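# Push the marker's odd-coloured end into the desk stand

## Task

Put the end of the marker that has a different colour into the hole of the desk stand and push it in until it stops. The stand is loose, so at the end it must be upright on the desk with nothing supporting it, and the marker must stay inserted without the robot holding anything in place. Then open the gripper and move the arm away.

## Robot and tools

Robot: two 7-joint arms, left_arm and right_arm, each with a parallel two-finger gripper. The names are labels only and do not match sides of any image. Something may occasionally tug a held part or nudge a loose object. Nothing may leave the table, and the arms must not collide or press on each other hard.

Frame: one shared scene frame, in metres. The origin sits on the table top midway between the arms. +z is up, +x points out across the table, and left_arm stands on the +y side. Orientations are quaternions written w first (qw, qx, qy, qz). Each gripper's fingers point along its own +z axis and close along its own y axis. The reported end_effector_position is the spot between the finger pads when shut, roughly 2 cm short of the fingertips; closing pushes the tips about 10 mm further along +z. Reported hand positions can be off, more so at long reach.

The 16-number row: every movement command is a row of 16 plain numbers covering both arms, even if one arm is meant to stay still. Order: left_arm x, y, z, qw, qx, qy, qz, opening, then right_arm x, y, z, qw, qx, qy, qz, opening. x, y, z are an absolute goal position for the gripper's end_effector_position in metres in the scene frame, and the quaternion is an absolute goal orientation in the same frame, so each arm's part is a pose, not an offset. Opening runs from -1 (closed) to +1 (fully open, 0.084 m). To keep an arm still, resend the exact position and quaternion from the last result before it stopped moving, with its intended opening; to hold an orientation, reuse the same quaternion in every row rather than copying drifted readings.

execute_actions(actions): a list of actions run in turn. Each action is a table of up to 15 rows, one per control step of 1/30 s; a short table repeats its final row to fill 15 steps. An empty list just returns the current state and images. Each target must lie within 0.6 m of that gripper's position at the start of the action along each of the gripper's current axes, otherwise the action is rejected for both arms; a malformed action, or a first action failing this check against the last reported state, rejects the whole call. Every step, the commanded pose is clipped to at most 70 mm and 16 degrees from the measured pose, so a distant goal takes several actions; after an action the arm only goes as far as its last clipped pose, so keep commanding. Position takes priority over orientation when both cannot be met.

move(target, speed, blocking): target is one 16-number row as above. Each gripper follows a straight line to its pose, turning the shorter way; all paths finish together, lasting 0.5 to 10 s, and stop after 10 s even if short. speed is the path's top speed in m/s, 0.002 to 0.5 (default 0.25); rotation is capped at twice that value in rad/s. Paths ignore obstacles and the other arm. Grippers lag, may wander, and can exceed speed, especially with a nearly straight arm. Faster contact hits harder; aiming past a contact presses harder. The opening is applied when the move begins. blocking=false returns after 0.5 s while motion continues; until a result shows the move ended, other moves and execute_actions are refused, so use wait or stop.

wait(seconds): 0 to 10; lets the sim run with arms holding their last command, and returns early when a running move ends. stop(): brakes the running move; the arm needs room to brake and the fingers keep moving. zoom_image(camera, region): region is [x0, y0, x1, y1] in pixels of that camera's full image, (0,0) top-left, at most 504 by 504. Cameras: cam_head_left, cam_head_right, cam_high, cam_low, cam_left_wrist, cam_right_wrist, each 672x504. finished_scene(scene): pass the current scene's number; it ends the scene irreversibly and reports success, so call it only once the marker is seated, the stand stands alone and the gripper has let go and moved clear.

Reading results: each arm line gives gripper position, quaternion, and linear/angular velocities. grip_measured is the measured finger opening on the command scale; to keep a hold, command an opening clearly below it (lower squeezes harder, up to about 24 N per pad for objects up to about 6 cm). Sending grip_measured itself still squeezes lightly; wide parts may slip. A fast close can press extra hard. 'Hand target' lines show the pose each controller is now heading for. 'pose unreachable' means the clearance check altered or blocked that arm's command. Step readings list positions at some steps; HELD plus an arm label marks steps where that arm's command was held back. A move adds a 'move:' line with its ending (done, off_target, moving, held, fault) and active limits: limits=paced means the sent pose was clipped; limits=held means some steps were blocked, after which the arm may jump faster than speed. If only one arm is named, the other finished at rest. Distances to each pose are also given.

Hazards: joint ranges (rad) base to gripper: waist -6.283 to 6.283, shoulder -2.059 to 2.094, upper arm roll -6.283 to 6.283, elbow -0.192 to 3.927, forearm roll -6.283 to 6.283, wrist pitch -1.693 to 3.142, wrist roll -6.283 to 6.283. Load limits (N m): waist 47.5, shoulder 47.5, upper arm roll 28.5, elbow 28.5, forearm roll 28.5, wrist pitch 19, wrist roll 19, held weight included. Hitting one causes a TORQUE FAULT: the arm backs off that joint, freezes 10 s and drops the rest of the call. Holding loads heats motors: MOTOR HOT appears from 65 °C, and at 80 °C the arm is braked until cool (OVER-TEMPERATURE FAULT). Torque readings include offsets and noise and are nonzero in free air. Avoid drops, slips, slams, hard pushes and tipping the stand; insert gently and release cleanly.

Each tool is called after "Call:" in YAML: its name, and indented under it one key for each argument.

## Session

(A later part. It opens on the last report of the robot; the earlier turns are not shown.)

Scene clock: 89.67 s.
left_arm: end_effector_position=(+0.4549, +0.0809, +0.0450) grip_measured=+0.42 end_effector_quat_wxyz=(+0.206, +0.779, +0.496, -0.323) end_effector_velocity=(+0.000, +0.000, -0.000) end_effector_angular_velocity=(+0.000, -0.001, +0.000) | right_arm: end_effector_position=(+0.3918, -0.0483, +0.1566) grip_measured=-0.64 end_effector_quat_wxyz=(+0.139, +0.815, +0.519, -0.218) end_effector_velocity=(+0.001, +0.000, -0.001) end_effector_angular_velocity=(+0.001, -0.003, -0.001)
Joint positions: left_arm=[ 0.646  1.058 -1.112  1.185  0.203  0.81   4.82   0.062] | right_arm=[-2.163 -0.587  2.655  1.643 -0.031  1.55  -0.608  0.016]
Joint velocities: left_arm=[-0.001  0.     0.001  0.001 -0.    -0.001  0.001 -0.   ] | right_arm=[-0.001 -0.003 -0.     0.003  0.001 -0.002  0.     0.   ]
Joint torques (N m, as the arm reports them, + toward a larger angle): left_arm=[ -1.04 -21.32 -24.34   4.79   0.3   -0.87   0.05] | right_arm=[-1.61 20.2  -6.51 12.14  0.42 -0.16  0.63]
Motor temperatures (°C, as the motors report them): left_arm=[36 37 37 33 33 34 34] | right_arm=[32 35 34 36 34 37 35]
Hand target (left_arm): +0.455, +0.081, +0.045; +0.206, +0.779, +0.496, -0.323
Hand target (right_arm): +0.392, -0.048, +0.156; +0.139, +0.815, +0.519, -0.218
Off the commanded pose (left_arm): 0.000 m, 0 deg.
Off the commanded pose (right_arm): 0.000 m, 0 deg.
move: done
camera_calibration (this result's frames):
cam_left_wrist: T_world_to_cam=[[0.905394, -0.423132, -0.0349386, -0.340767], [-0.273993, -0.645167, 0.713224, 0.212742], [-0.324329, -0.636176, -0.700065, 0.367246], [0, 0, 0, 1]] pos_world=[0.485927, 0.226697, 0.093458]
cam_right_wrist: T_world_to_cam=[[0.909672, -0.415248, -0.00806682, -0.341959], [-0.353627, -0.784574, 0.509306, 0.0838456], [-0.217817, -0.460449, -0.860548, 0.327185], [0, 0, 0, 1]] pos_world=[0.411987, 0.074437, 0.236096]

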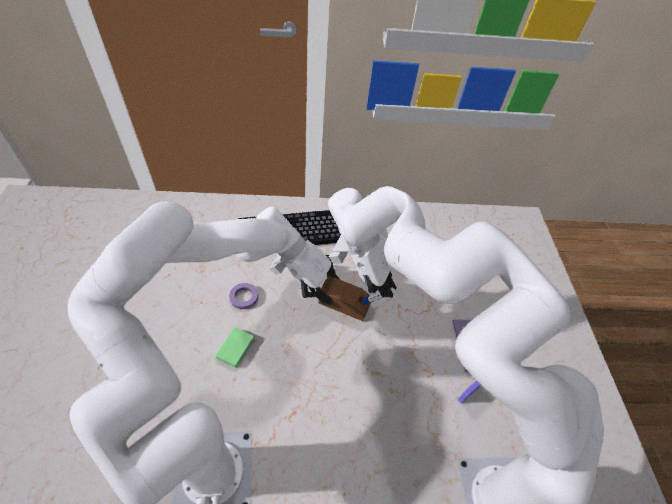

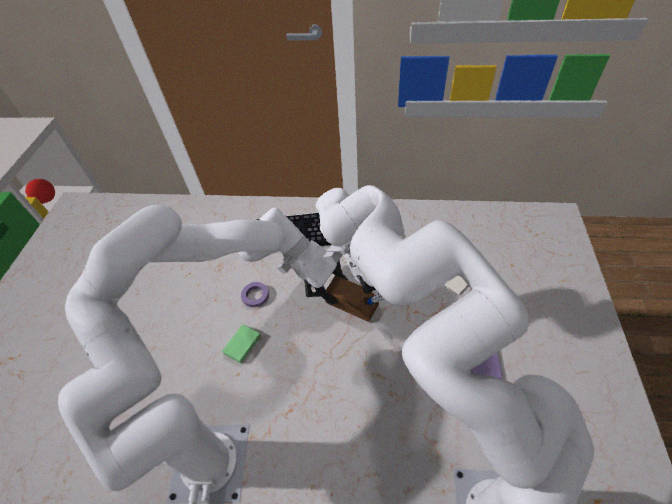

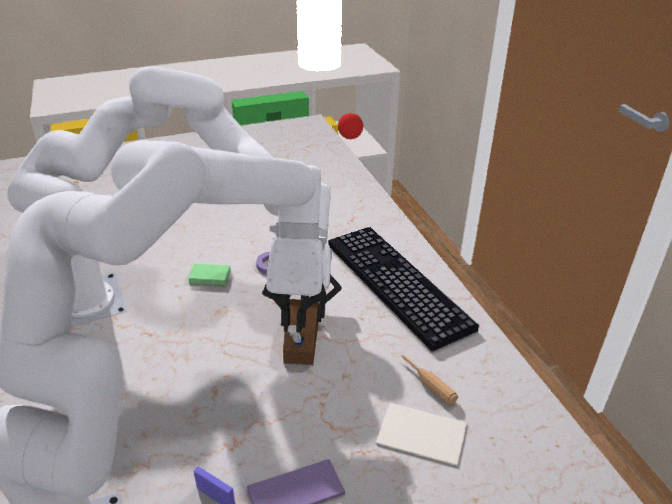

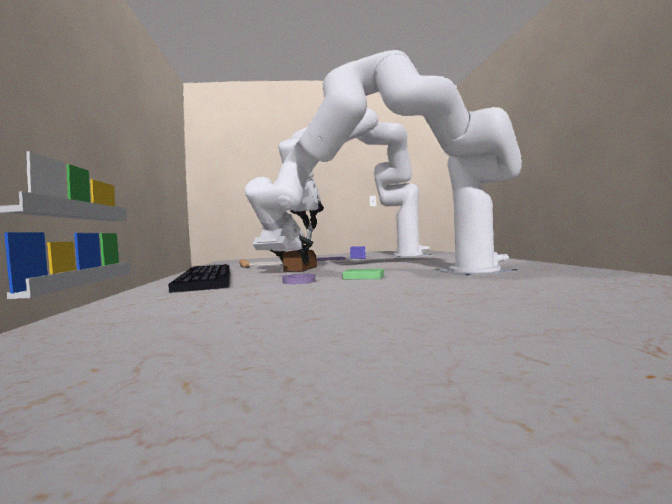

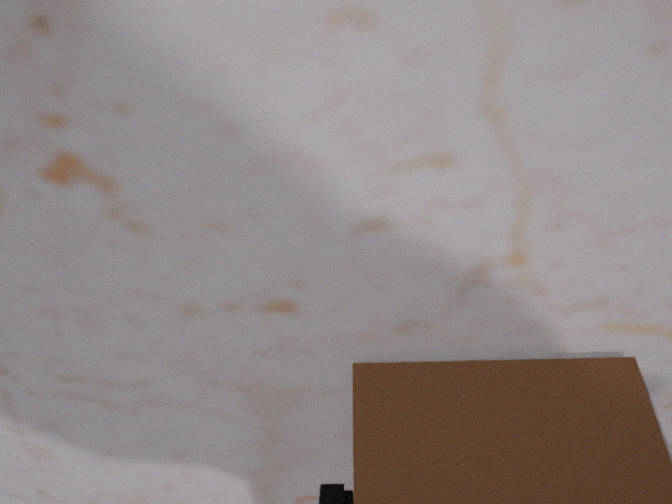

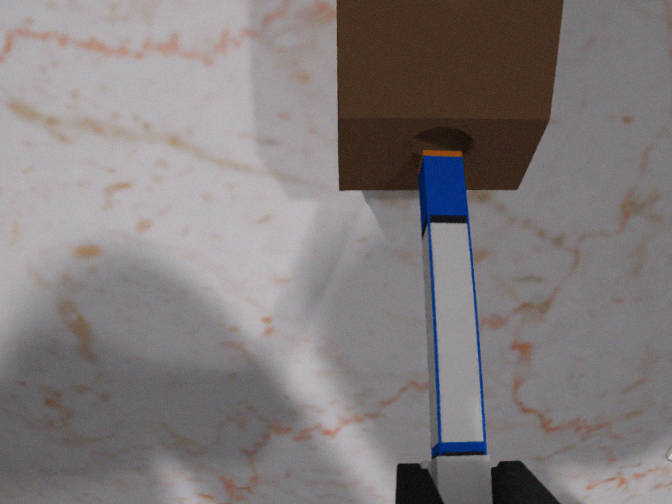

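Call:
move:
  target: [0.455,0.081,0.045,0.2056,0.7792,0.4964,-0.3228,-0.2, 0.3933,-0.0462,0.1581,0.1391,0.8147,0.519,-0.2183,-1]
  speed: 0.03

Call:
zoom_image:
  camera: "cam_right_wrist"
  region: [320, 60, 570, 240]

Call:
zoom_image:
  camera: "cam_head_left"
  region: [340, 275, 400, 325]

Call:
zoom_image:
  camera: "cam_high"
  region: [270, 310, 330, 370]

Scene clock: 96.83 s.
left_arm: end_effector_position=(+0.4550, +0.0810, +0.0450) grip_measured=+0.42 end_effector_quat_wxyz=(+0.206, +0.779, +0.496, -0.323) end_effector_velocity=(-0.001, -0.000, -0.001) end_effector_angular_velocity=(+0.001, +0.003, -0.001) | right_arm: end_effector_position=(+0.3932, -0.0462, +0.1581) grip_measured=-0.64 end_effector_quat_wxyz=(+0.139, +0.815, +0.519, -0.218) end_effector_velocity=(+0.001, +0.000, +0.001) end_effector_angular_velocity=(-0.003, -0.000, +0.002)
Joint positions: left_arm=[ 0.646  1.058 -1.112  1.185  0.203  0.81   4.82   0.062] | right_arm=[-2.165 -0.595  2.656  1.659 -0.029  1.559 -0.609  0.016]
Joint velocities: left_arm=[-0.002 -0.     0.002 -0.001 -0.     0.    -0.    -0.   ] | right_arm=[-0.    -0.002 -0.     0.006 -0.002  0.004 -0.001  0.   ]
Joint torques (N m, as the arm reports them, + toward a larger angle): left_arm=[ -0.78 -21.51 -23.82   5.37   0.    -0.79  -0.14] | right_arm=[-2.25 19.86 -6.69 12.46  0.1  -0.19  0.89]
Motor temperatures (°C, as the motors report them): left_arm=[36 36 38 33 33 34 34] | right_arm=[32 35 34 36 34 36 35]
Hand target (left_arm): +0.455, +0.081, +0.045; +0.206, +0.779, +0.496, -0.323
Hand target (right_arm): +0.393, -0.046, +0.158; +0.139, +0.815, +0.519, -0.218
Off the commanded pose (left_arm): 0.000 m, 0 deg.
Off the commanded pose (right_arm): 0.000 m, 0 deg.
move: done
camera_calibration (this result's frames):
cam_left_wrist: T_world_to_cam=[[0.90545, -0.423015, -0.0348994, -0.340838], [-0.273954, -0.645229, 0.713182, 0.212779], [-0.324205, -0.63619, -0.700109, 0.367252], [0, 0, 0, 1]] pos_world=[0.485968, 0.226754, 0.0934716]
cam_right_wrist: T_world_to_cam=[[0.909727, -0.415127, -0.00818519, -0.342416], [-0.35345, -0.784609, 0.509373, 0.0851297], [-0.217877, -0.460497, -0.860507, 0.329712], [0, 0, 0, 1]] pos_world=[0.41343, 0.0764791, 0.237554]

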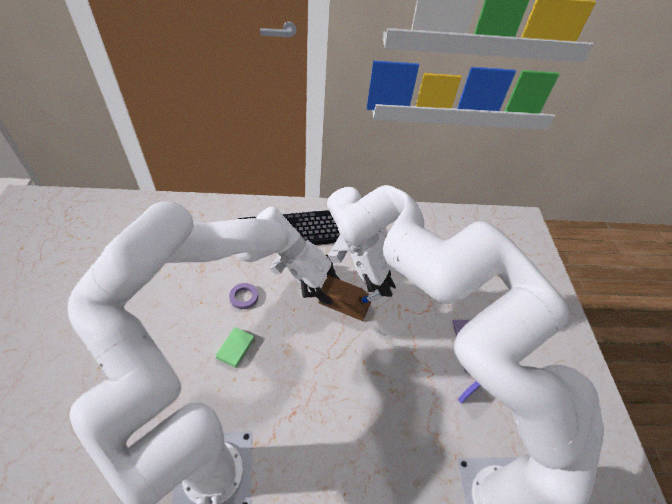

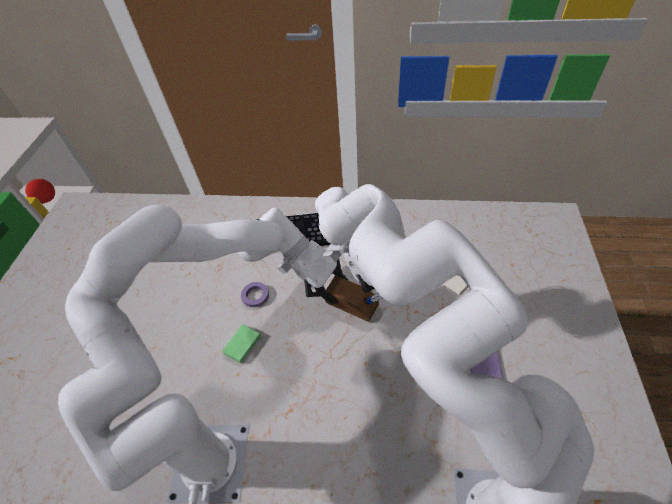

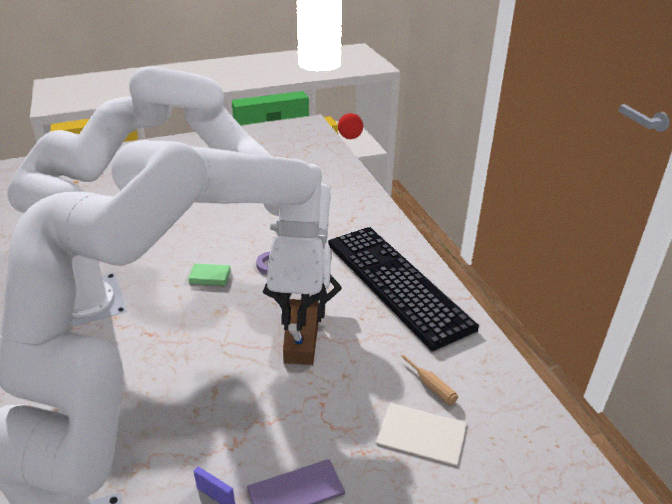

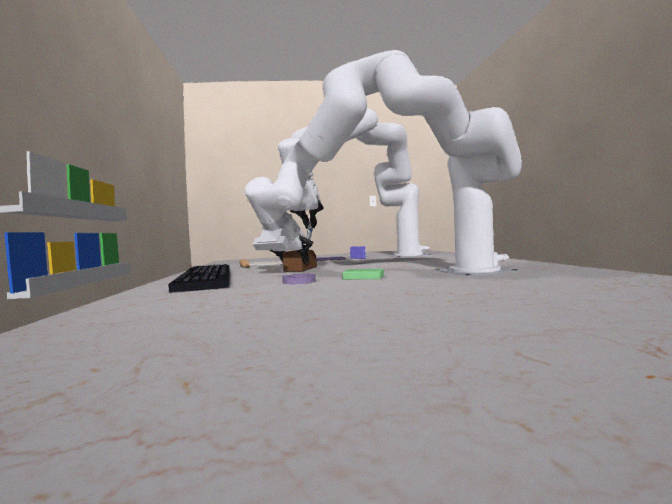

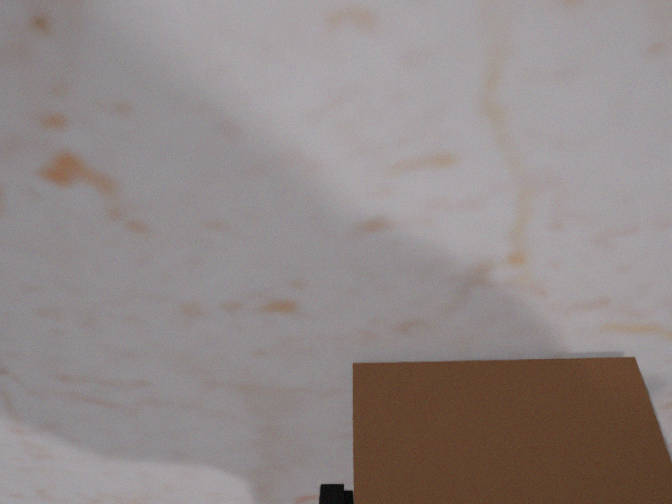

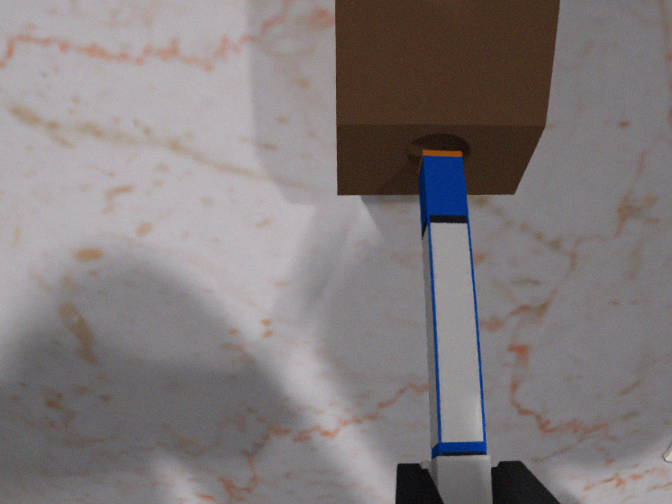

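Region (320, 60, 570, 240) of cam_right_wrist's 672x504 image, scaled by 2.016, with more detail than that image has; it fills the top 363 rows of this view, and the rest is white.

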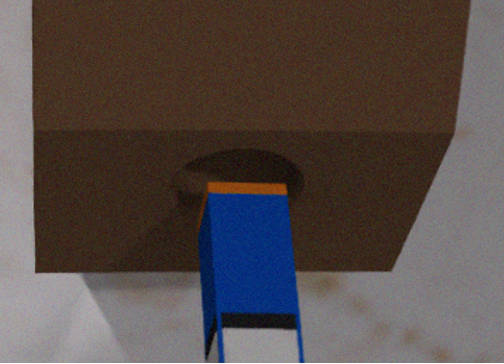

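Region (340, 275, 400, 325) of cam_head_left's 672x504 image, scaled by 8.400, with more detail than that image has.

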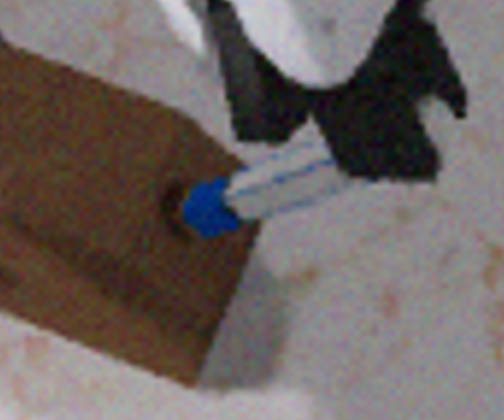

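Region (270, 310, 330, 370) of cam_high's 672x504 image, scaled by 8.400, with more detail than that image has.

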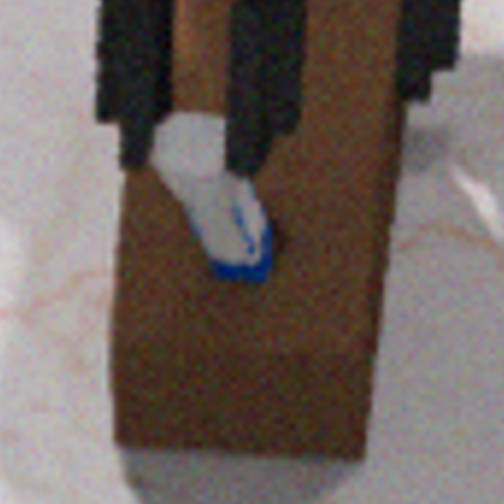

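Call:
move:
  target: [0.455,0.081,0.045,0.2056,0.7792,0.4964,-0.3228,-0.2, 0.3936,-0.0439,0.1597,0.1391,0.8147,0.519,-0.2183,-1]
  speed: 0.03

Call:
zoom_image:
  camera: "cam_right_wrist"
  region: [320, 60, 570, 240]

Call:
zoom_image:
  camera: "cam_high"
  region: [270, 310, 330, 370]

Scene clock: 104.93 s.
left_arm: end_effector_position=(+0.4550, +0.0810, +0.0450) grip_measured=+0.42 end_effector_quat_wxyz=(+0.206, +0.779, +0.496, -0.323) end_effector_velocity=(-0.000, -0.000, -0.000) end_effector_angular_velocity=(+0.000, +0.001, +0.000) | right_arm: end_effector_position=(+0.3936, -0.0439, +0.1597) grip_measured=-0.64 end_effector_quat_wxyz=(+0.139, +0.815, +0.519, -0.218) end_effector_velocity=(-0.001, +0.001, +0.000) end_effector_angular_velocity=(-0.001, +0.002, -0.000)
Joint positions: left_arm=[ 0.646  1.058 -1.112  1.185  0.203  0.81   4.82   0.062] | right_arm=[-2.165 -0.599  2.658  1.671 -0.027  1.567 -0.608  0.016]
Joint velocities: left_arm=[-0.    -0.     0.    -0.001 -0.    -0.    -0.001 -0.   ] | right_arm=[ 0.001 -0.002 -0.     0.004  0.002  0.004 -0.     0.   ]
Joint torques (N m, as the arm reports them, + toward a larger angle): left_arm=[ -0.19 -21.79 -24.23   5.25   0.35  -0.93  -0.05] | right_arm=[-1.08 20.38 -6.17 12.27  0.62 -0.13  0.96]
Motor temperatures (°C, as the motors report them): left_arm=[36 36 38 33 33 34 34] | right_arm=[32 35 34 36 34 36 35]
Hand target (left_arm): +0.455, +0.081, +0.045; +0.206, +0.779, +0.496, -0.323
Hand target (right_arm): +0.394, -0.044, +0.160; +0.139, +0.815, +0.519, -0.218
Off the commanded pose (left_arm): 0.000 m, 0 deg.
Off the commanded pose (right_arm): 0.000 m, 0 deg.
move: done
camera_calibration (this result's frames):
cam_left_wrist: T_world_to_cam=[[0.905458, -0.423, -0.0348941, -0.340846], [-0.273949, -0.645236, 0.713177, 0.212784], [-0.324189, -0.636193, -0.700115, 0.367251], [0, 0, 0, 1]] pos_world=[0.485973, 0.22676, 0.0934722]
cam_right_wrist: T_world_to_cam=[[0.909732, -0.415116, -0.00820129, -0.341748], [-0.353433, -0.784615, 0.509377, 0.0862229], [-0.217885, -0.460497, -0.860505, 0.332223], [0, 0, 0, 1]] pos_world=[0.413759, 0.0787748, 0.239157]

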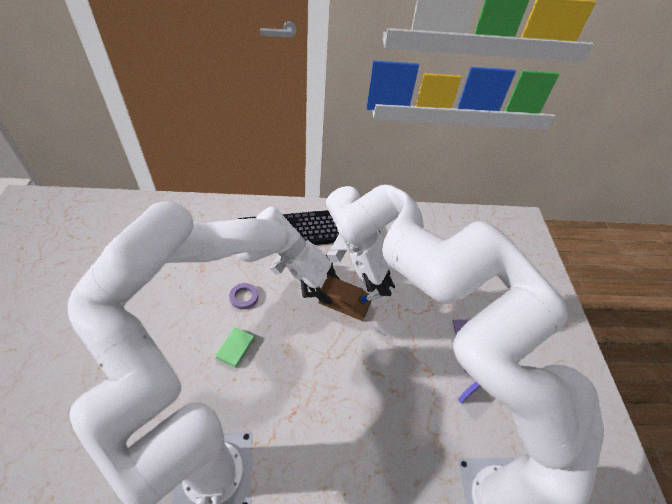

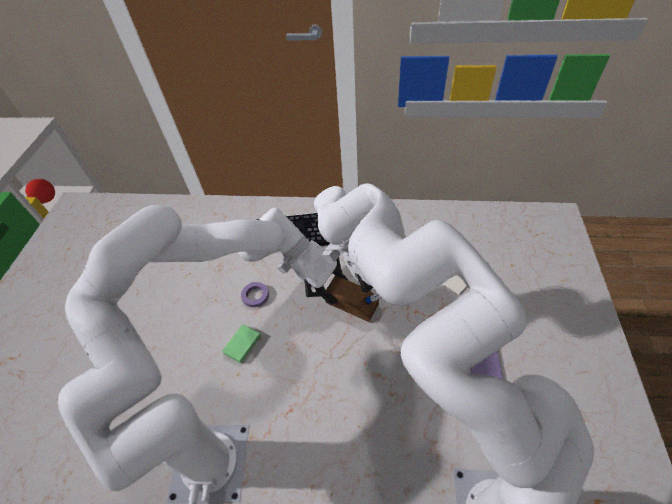

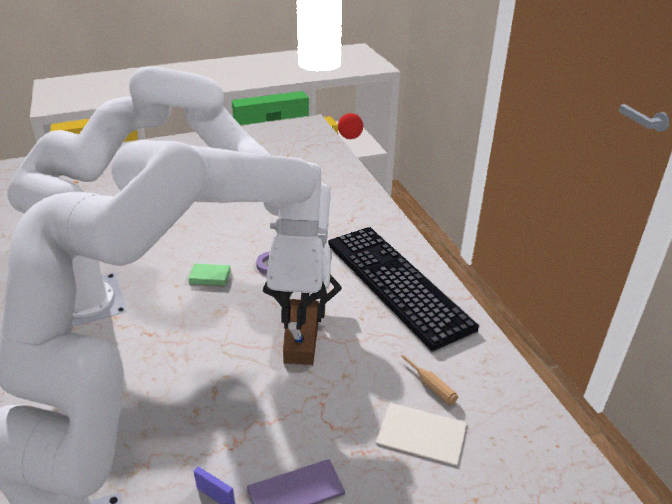

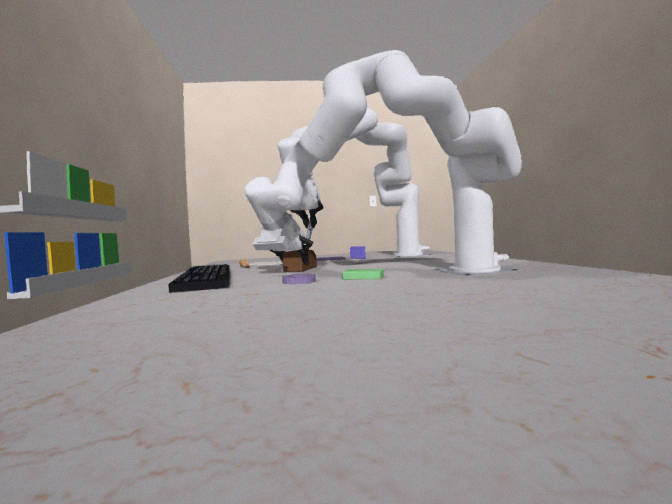

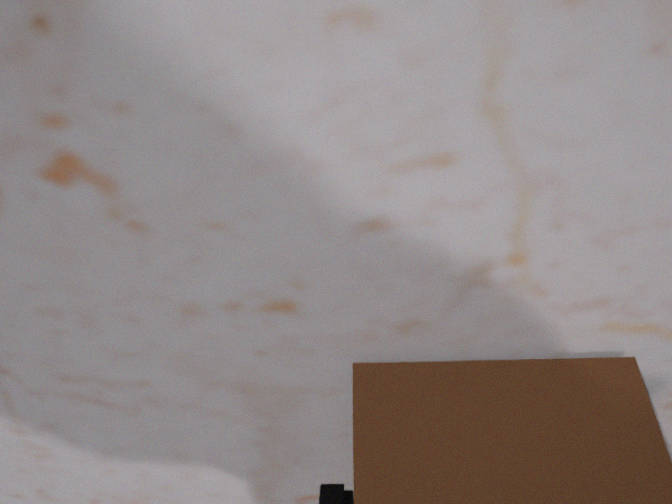

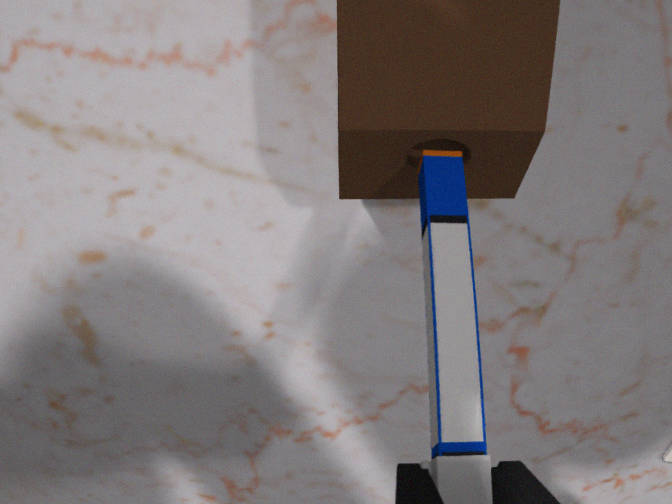

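Region (320, 60, 570, 240) of cam_right_wrist's 672x504 image, scaled by 2.016, with more detail than that image has; it fills the top 363 rows of this view, and the rest is white.

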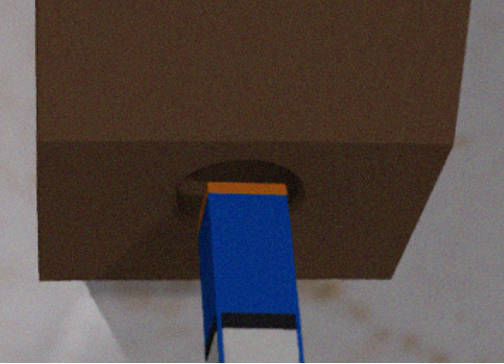

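Region (270, 310, 330, 370) of cam_high's 672x504 image, scaled by 8.400, with more detail than that image has.

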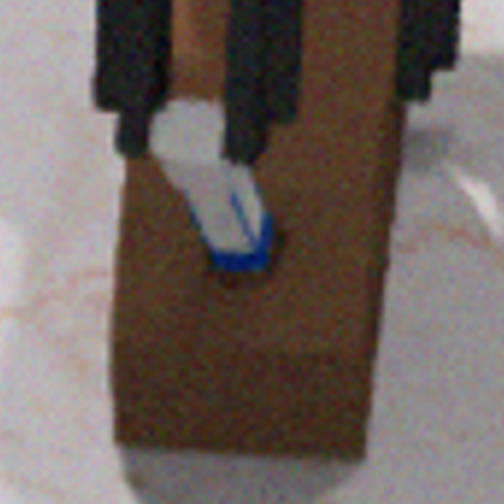

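Good. Advance 7 mm.

Call:
move:
  target: [0.455,0.081,0.045,0.2056,0.7792,0.4964,-0.3228,-0.2, 0.3953,-0.0403,0.154,0.1391,0.8147,0.519,-0.2183,-1]
  speed: 0.008

Scene clock: 108.83 s.
left_arm: end_effector_position=(+0.4550, +0.0810, +0.0450) grip_measured=+0.42 end_effector_quat_wxyz=(+0.206, +0.779, +0.496, -0.323) end_effector_velocity=(-0.001, -0.000, -0.000) end_effector_angular_velocity=(+0.000, +0.001, -0.001) | right_arm: end_effector_position=(+0.3952, -0.0404, +0.1541) grip_measured=-0.64 end_effector_quat_wxyz=(+0.139, +0.815, +0.519, -0.218) end_effector_velocity=(+0.001, +0.001, -0.001) end_effector_angular_velocity=(+0.002, -0.001, +0.000)
Joint positions: left_arm=[ 0.646  1.058 -1.112  1.185  0.203  0.81   4.82   0.062] | right_arm=[-2.169 -0.617  2.662  1.684 -0.02   1.563 -0.605  0.016]
Joint velocities: left_arm=[-0.001 -0.     0.    -0.001 -0.     0.    -0.    -0.   ] | right_arm=[-0.    -0.004  0.     0.005  0.003 -0.001 -0.    -0.   ]
Joint torques (N m, as the arm reports them, + toward a larger angle): left_arm=[ -0.34 -21.69 -24.28   5.54   0.1   -1.14  -0.26] | right_arm=[-1.66 20.5  -6.12 12.49  0.39 -0.25  0.75]
Motor temperatures (°C, as the motors report them): left_arm=[36 36 38 33 33 34 34] | right_arm=[32 35 34 36 34 36 35]
Hand target (left_arm): +0.455, +0.081, +0.045; +0.206, +0.779, +0.496, -0.323
Hand target (right_arm): +0.395, -0.040, +0.154; +0.139, +0.815, +0.519, -0.218
Off the commanded pose (left_arm): 0.000 m, 0 deg.
Off the commanded pose (right_arm): 0.000 m, 0 deg.
move: done
camera_calibration (this result's frames):
cam_left_wrist: T_world_to_cam=[[0.905458, -0.422998, -0.0348938, -0.340847], [-0.273948, -0.645237, 0.713177, 0.212784], [-0.324187, -0.636193, -0.700115, 0.367251], [0, 0, 0, 1]] pos_world=[0.485973, 0.226761, 0.0934723]
cam_right_wrist: T_world_to_cam=[[0.909719, -0.415142, -0.00822003, -0.341805], [-0.353423, -0.784559, 0.50947, 0.0924598], [-0.217952, -0.46057, -0.860449, 0.329454], [0, 0, 0, 1]] pos_world=[0.415429, 0.0823792, 0.233564]

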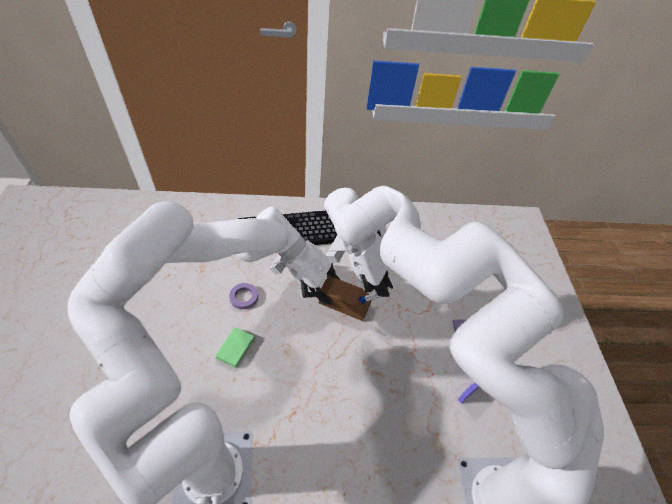

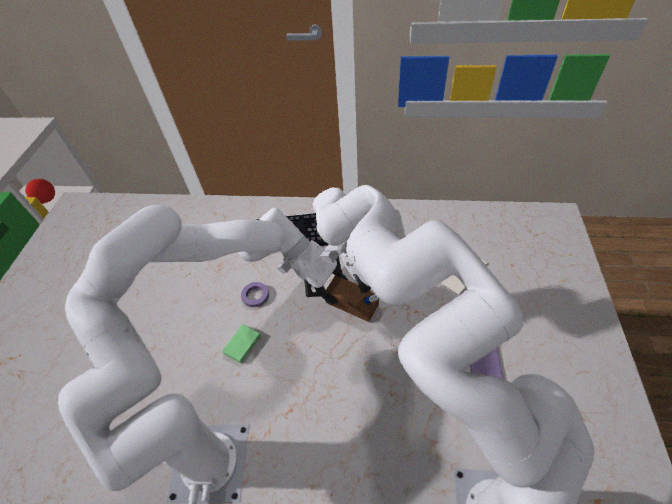

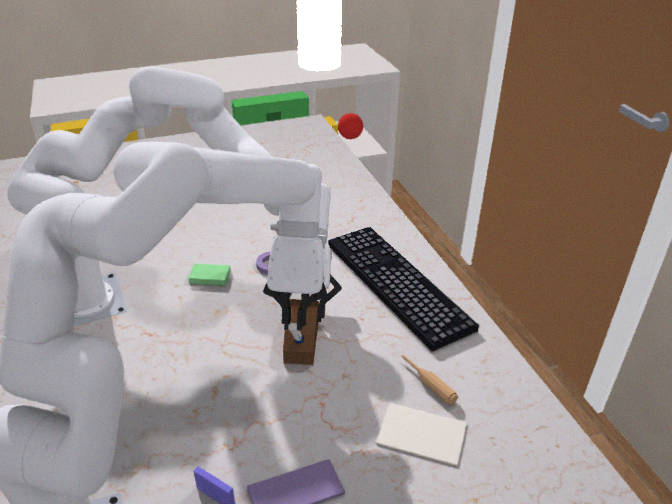

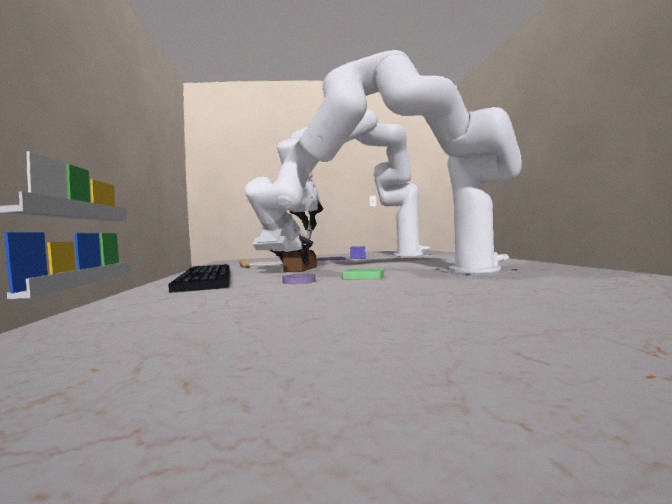

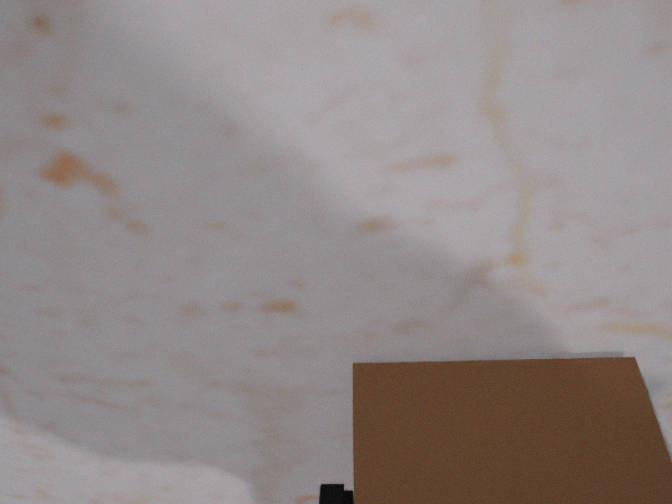

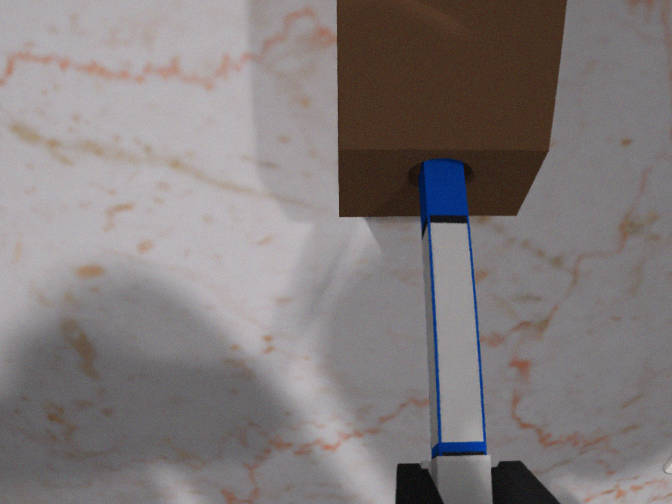

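In ~5 mm. Advance 18 mm.

Call:
move:
  target: [0.455,0.081,0.045,0.2056,0.7792,0.4964,-0.3228,-0.2, 0.3997,-0.0309,0.1393,0.1391,0.8147,0.519,-0.2183,-1]
  speed: 0.015

Scene clock: 112.83 s.
left_arm: end_effector_position=(+0.4550, +0.0810, +0.0450) grip_measured=+0.42 end_effector_quat_wxyz=(+0.206, +0.779, +0.496, -0.323) end_effector_velocity=(+0.000, +0.001, -0.001) end_effector_angular_velocity=(+0.002, +0.002, +0.002) | right_arm: end_effector_position=(+0.3996, -0.0310, +0.1394) grip_measured=-0.64 end_effector_quat_wxyz=(+0.139, +0.815, +0.519, -0.218) end_effector_velocity=(+0.001, +0.000, -0.001) end_effector_angular_velocity=(+0.001, -0.000, -0.002)
Joint positions: left_arm=[ 0.646  1.058 -1.112  1.185  0.203  0.81   4.82   0.062] | right_arm=[-2.177 -0.665  2.672  1.719 -0.004  1.553 -0.599  0.016]
Joint velocities: left_arm=[ 0.001  0.     0.002 -0.     0.    -0.    -0.001  0.   ] | right_arm=[-0.003 -0.004  0.001  0.006  0.002  0.001 -0.001 -0.   ]
Joint torques (N m, as the arm reports them, + toward a larger angle): left_arm=[ -0.68 -21.41 -24.52   5.35  -0.14  -1.02  -0.08] | right_arm=[-2.03 21.6  -6.82 12.08  0.52 -0.22  0.79]
Motor temperatures (°C, as the motors report them): left_arm=[36 36 38 33 33 34 34] | right_arm=[32 35 34 36 34 36 35]
Hand target (left_arm): +0.455, +0.081, +0.045; +0.206, +0.779, +0.496, -0.323
Hand target (right_arm): +0.400, -0.031, +0.139; +0.139, +0.815, +0.519, -0.218
Off the commanded pose (left_arm): 0.000 m, 0 deg.
Off the commanded pose (right_arm): 0.000 m, 0 deg.
move: done
camera_calibration (this result's frames):
cam_left_wrist: T_world_to_cam=[[0.905458, -0.422998, -0.0348936, -0.340847], [-0.273949, -0.645237, 0.713177, 0.212784], [-0.324187, -0.636193, -0.700115, 0.367251], [0, 0, 0, 1]] pos_world=[0.485973, 0.226761, 0.0934723]
cam_right_wrist: T_world_to_cam=[[0.909716, -0.41515, -0.00816512, -0.342026], [-0.353456, -0.784546, 0.509468, 0.108856], [-0.217911, -0.460585, -0.860451, 0.322123], [0, 0, 0, 1]] pos_world=[0.419816, 0.0917749, 0.21892]

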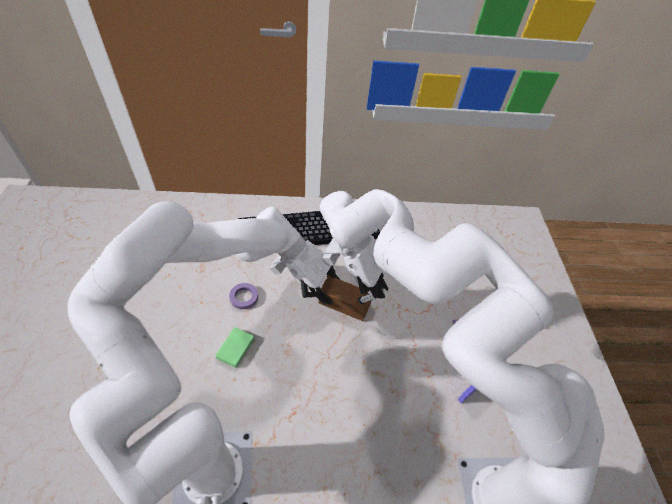

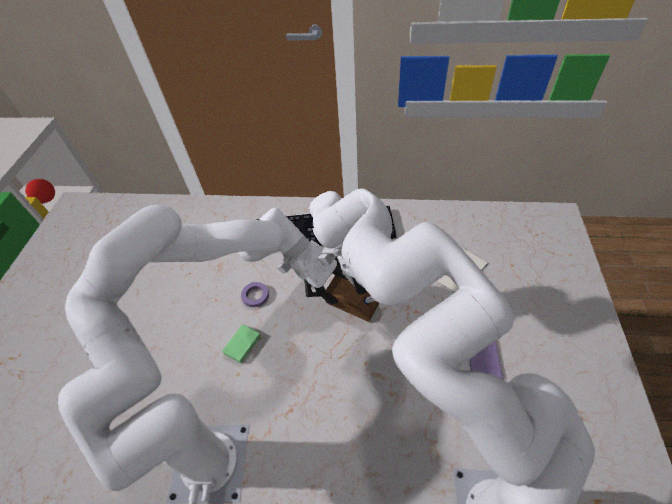

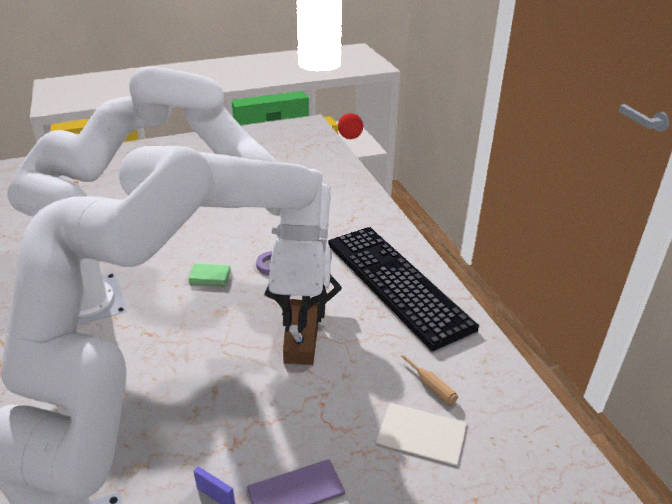

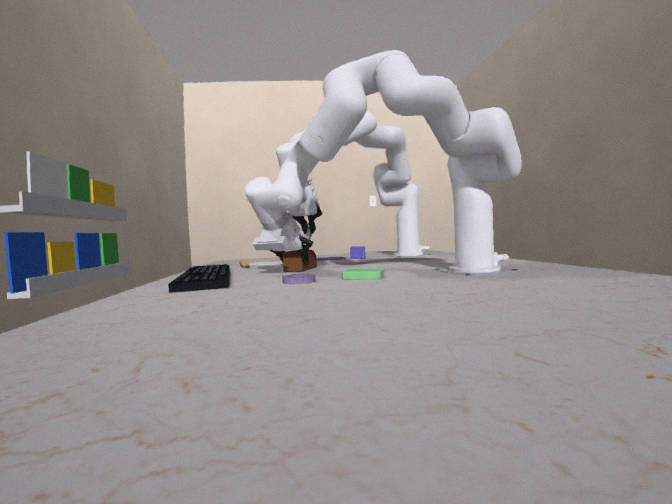

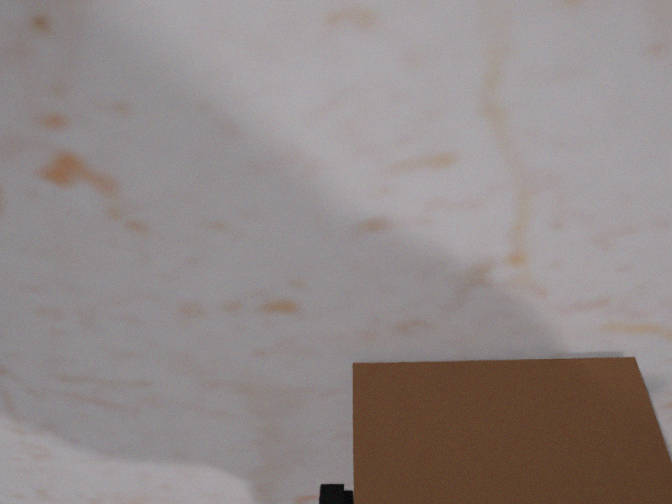

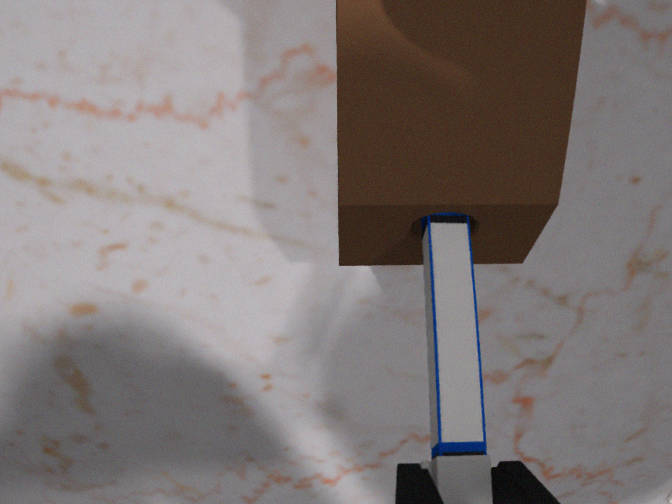

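Call:
move:
  target: [0.455,0.081,0.045,0.2056,0.7792,0.4964,-0.3228,-0.2, 0.4009,-0.0283,0.1352,0.1391,0.8147,0.519,-0.2183,-1]
  speed: 0.008

Scene clock: 115.83 s.
left_arm: end_effector_position=(+0.4550, +0.0811, +0.0448) grip_measured=+0.42 end_effector_quat_wxyz=(+0.206, +0.779, +0.496, -0.323) end_effector_velocity=(-0.000, -0.000, -0.000) end_effector_angular_velocity=(+0.001, +0.001, -0.000) | right_arm: end_effector_position=(+0.4017, -0.0304, +0.1371) grip_measured=-0.64 end_effector_quat_wxyz=(+0.140, +0.816, +0.517, -0.219) end_effector_velocity=(+0.000, +0.002, -0.002) end_effector_angular_velocity=(+0.002, -0.001, +0.002)
Joint positions: left_arm=[ 0.646  1.059 -1.111  1.185  0.203  0.81   4.82   0.062] | right_arm=[-2.18  -0.677  2.672  1.73  -0.     1.554 -0.598  0.016]
Joint velocities: left_arm=[-0.001 -0.     0.    -0.    -0.     0.    -0.001 -0.   ] | right_arm=[ 0.002 -0.005 -0.001  0.003  0.003 -0.003 -0.     0.   ]
Joint torques (N m, as the arm reports them, + toward a larger angle): left_arm=[ -0.91 -22.4  -26.11   5.29  -0.24  -0.52  -0.59] | right_arm=[ 1.42 14.82  1.75 11.4   3.6  -4.22  0.79]
Motor temperatures (°C, as the motors report them): left_arm=[36 36 39 33 33 34 34] | right_arm=[32 35 34 36 34 36 35]
Hand target (left_arm): +0.455, +0.081, +0.045; +0.206, +0.779, +0.496, -0.323
Hand target (right_arm): +0.401, -0.028, +0.135; +0.139, +0.815, +0.519, -0.218
Off the commanded pose (left_arm): 0.000 m, 0 deg.
Off the commanded pose (right_arm): 0.003 m, 0 deg.
move: done
camera_calibration (this result's frames):
cam_left_wrist: T_world_to_cam=[[0.905519, -0.422863, -0.0349614, -0.340867], [-0.273846, -0.645372, 0.713094, 0.212952], [-0.324104, -0.636147, -0.700196, 0.367149], [0, 0, 0, 1]] pos_world=[0.485971, 0.226853, 0.0933041]
cam_right_wrist: T_world_to_cam=[[0.908216, -0.418455, -0.00623079, -0.343512], [-0.356951, -0.782327, 0.510441, 0.112533], [-0.218471, -0.461367, -0.85989, 0.320959], [0, 0, 0, 1]] pos_world=[0.422272, 0.0923731, 0.216407]

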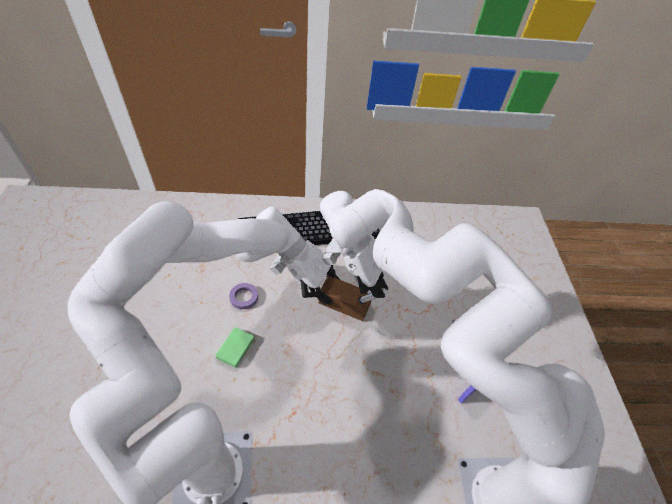

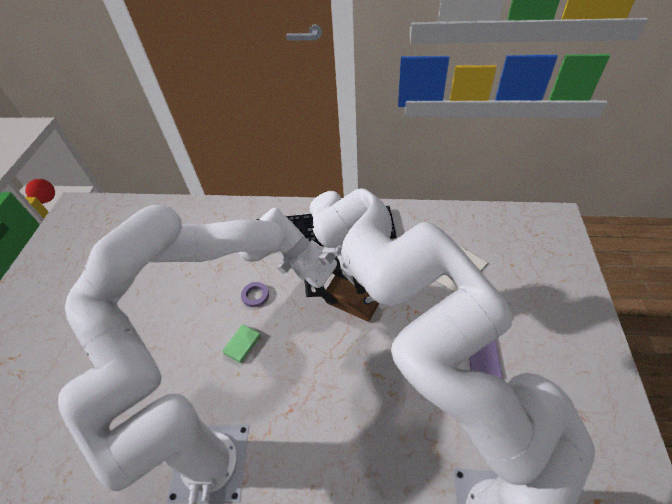

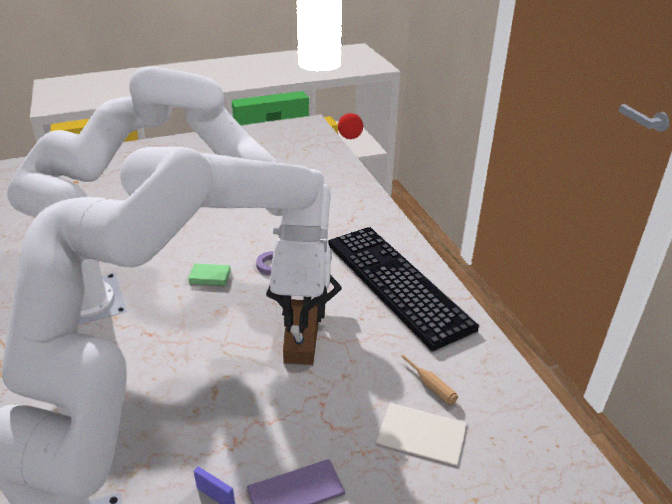

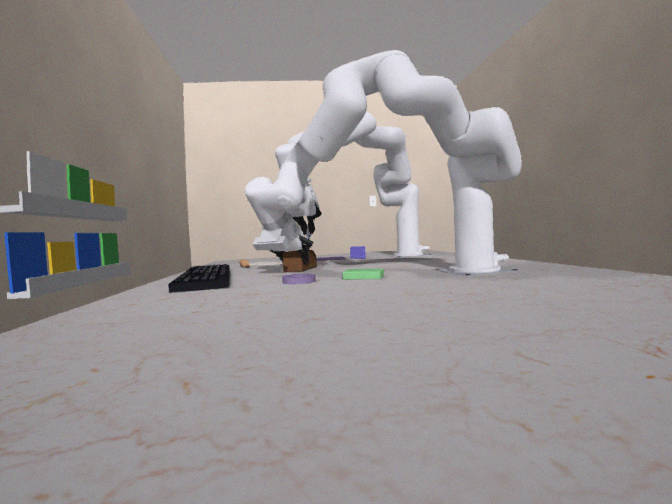

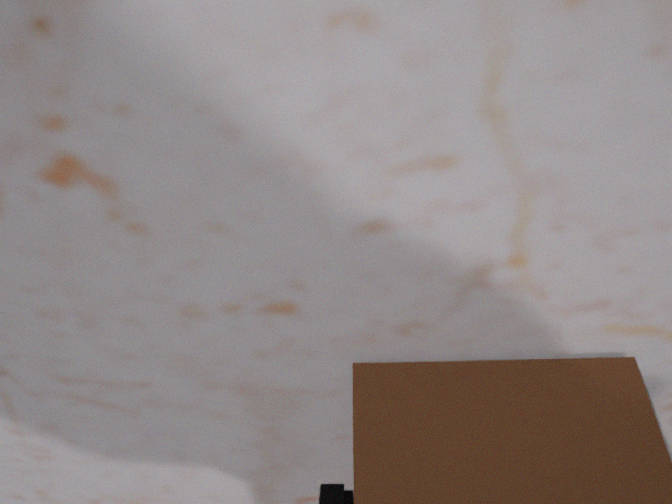

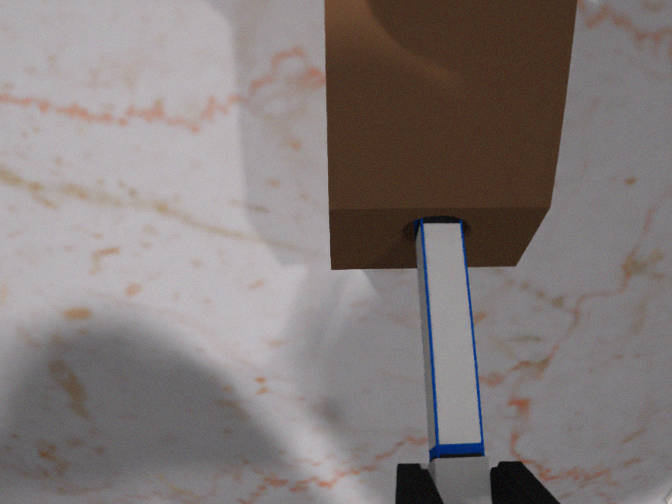

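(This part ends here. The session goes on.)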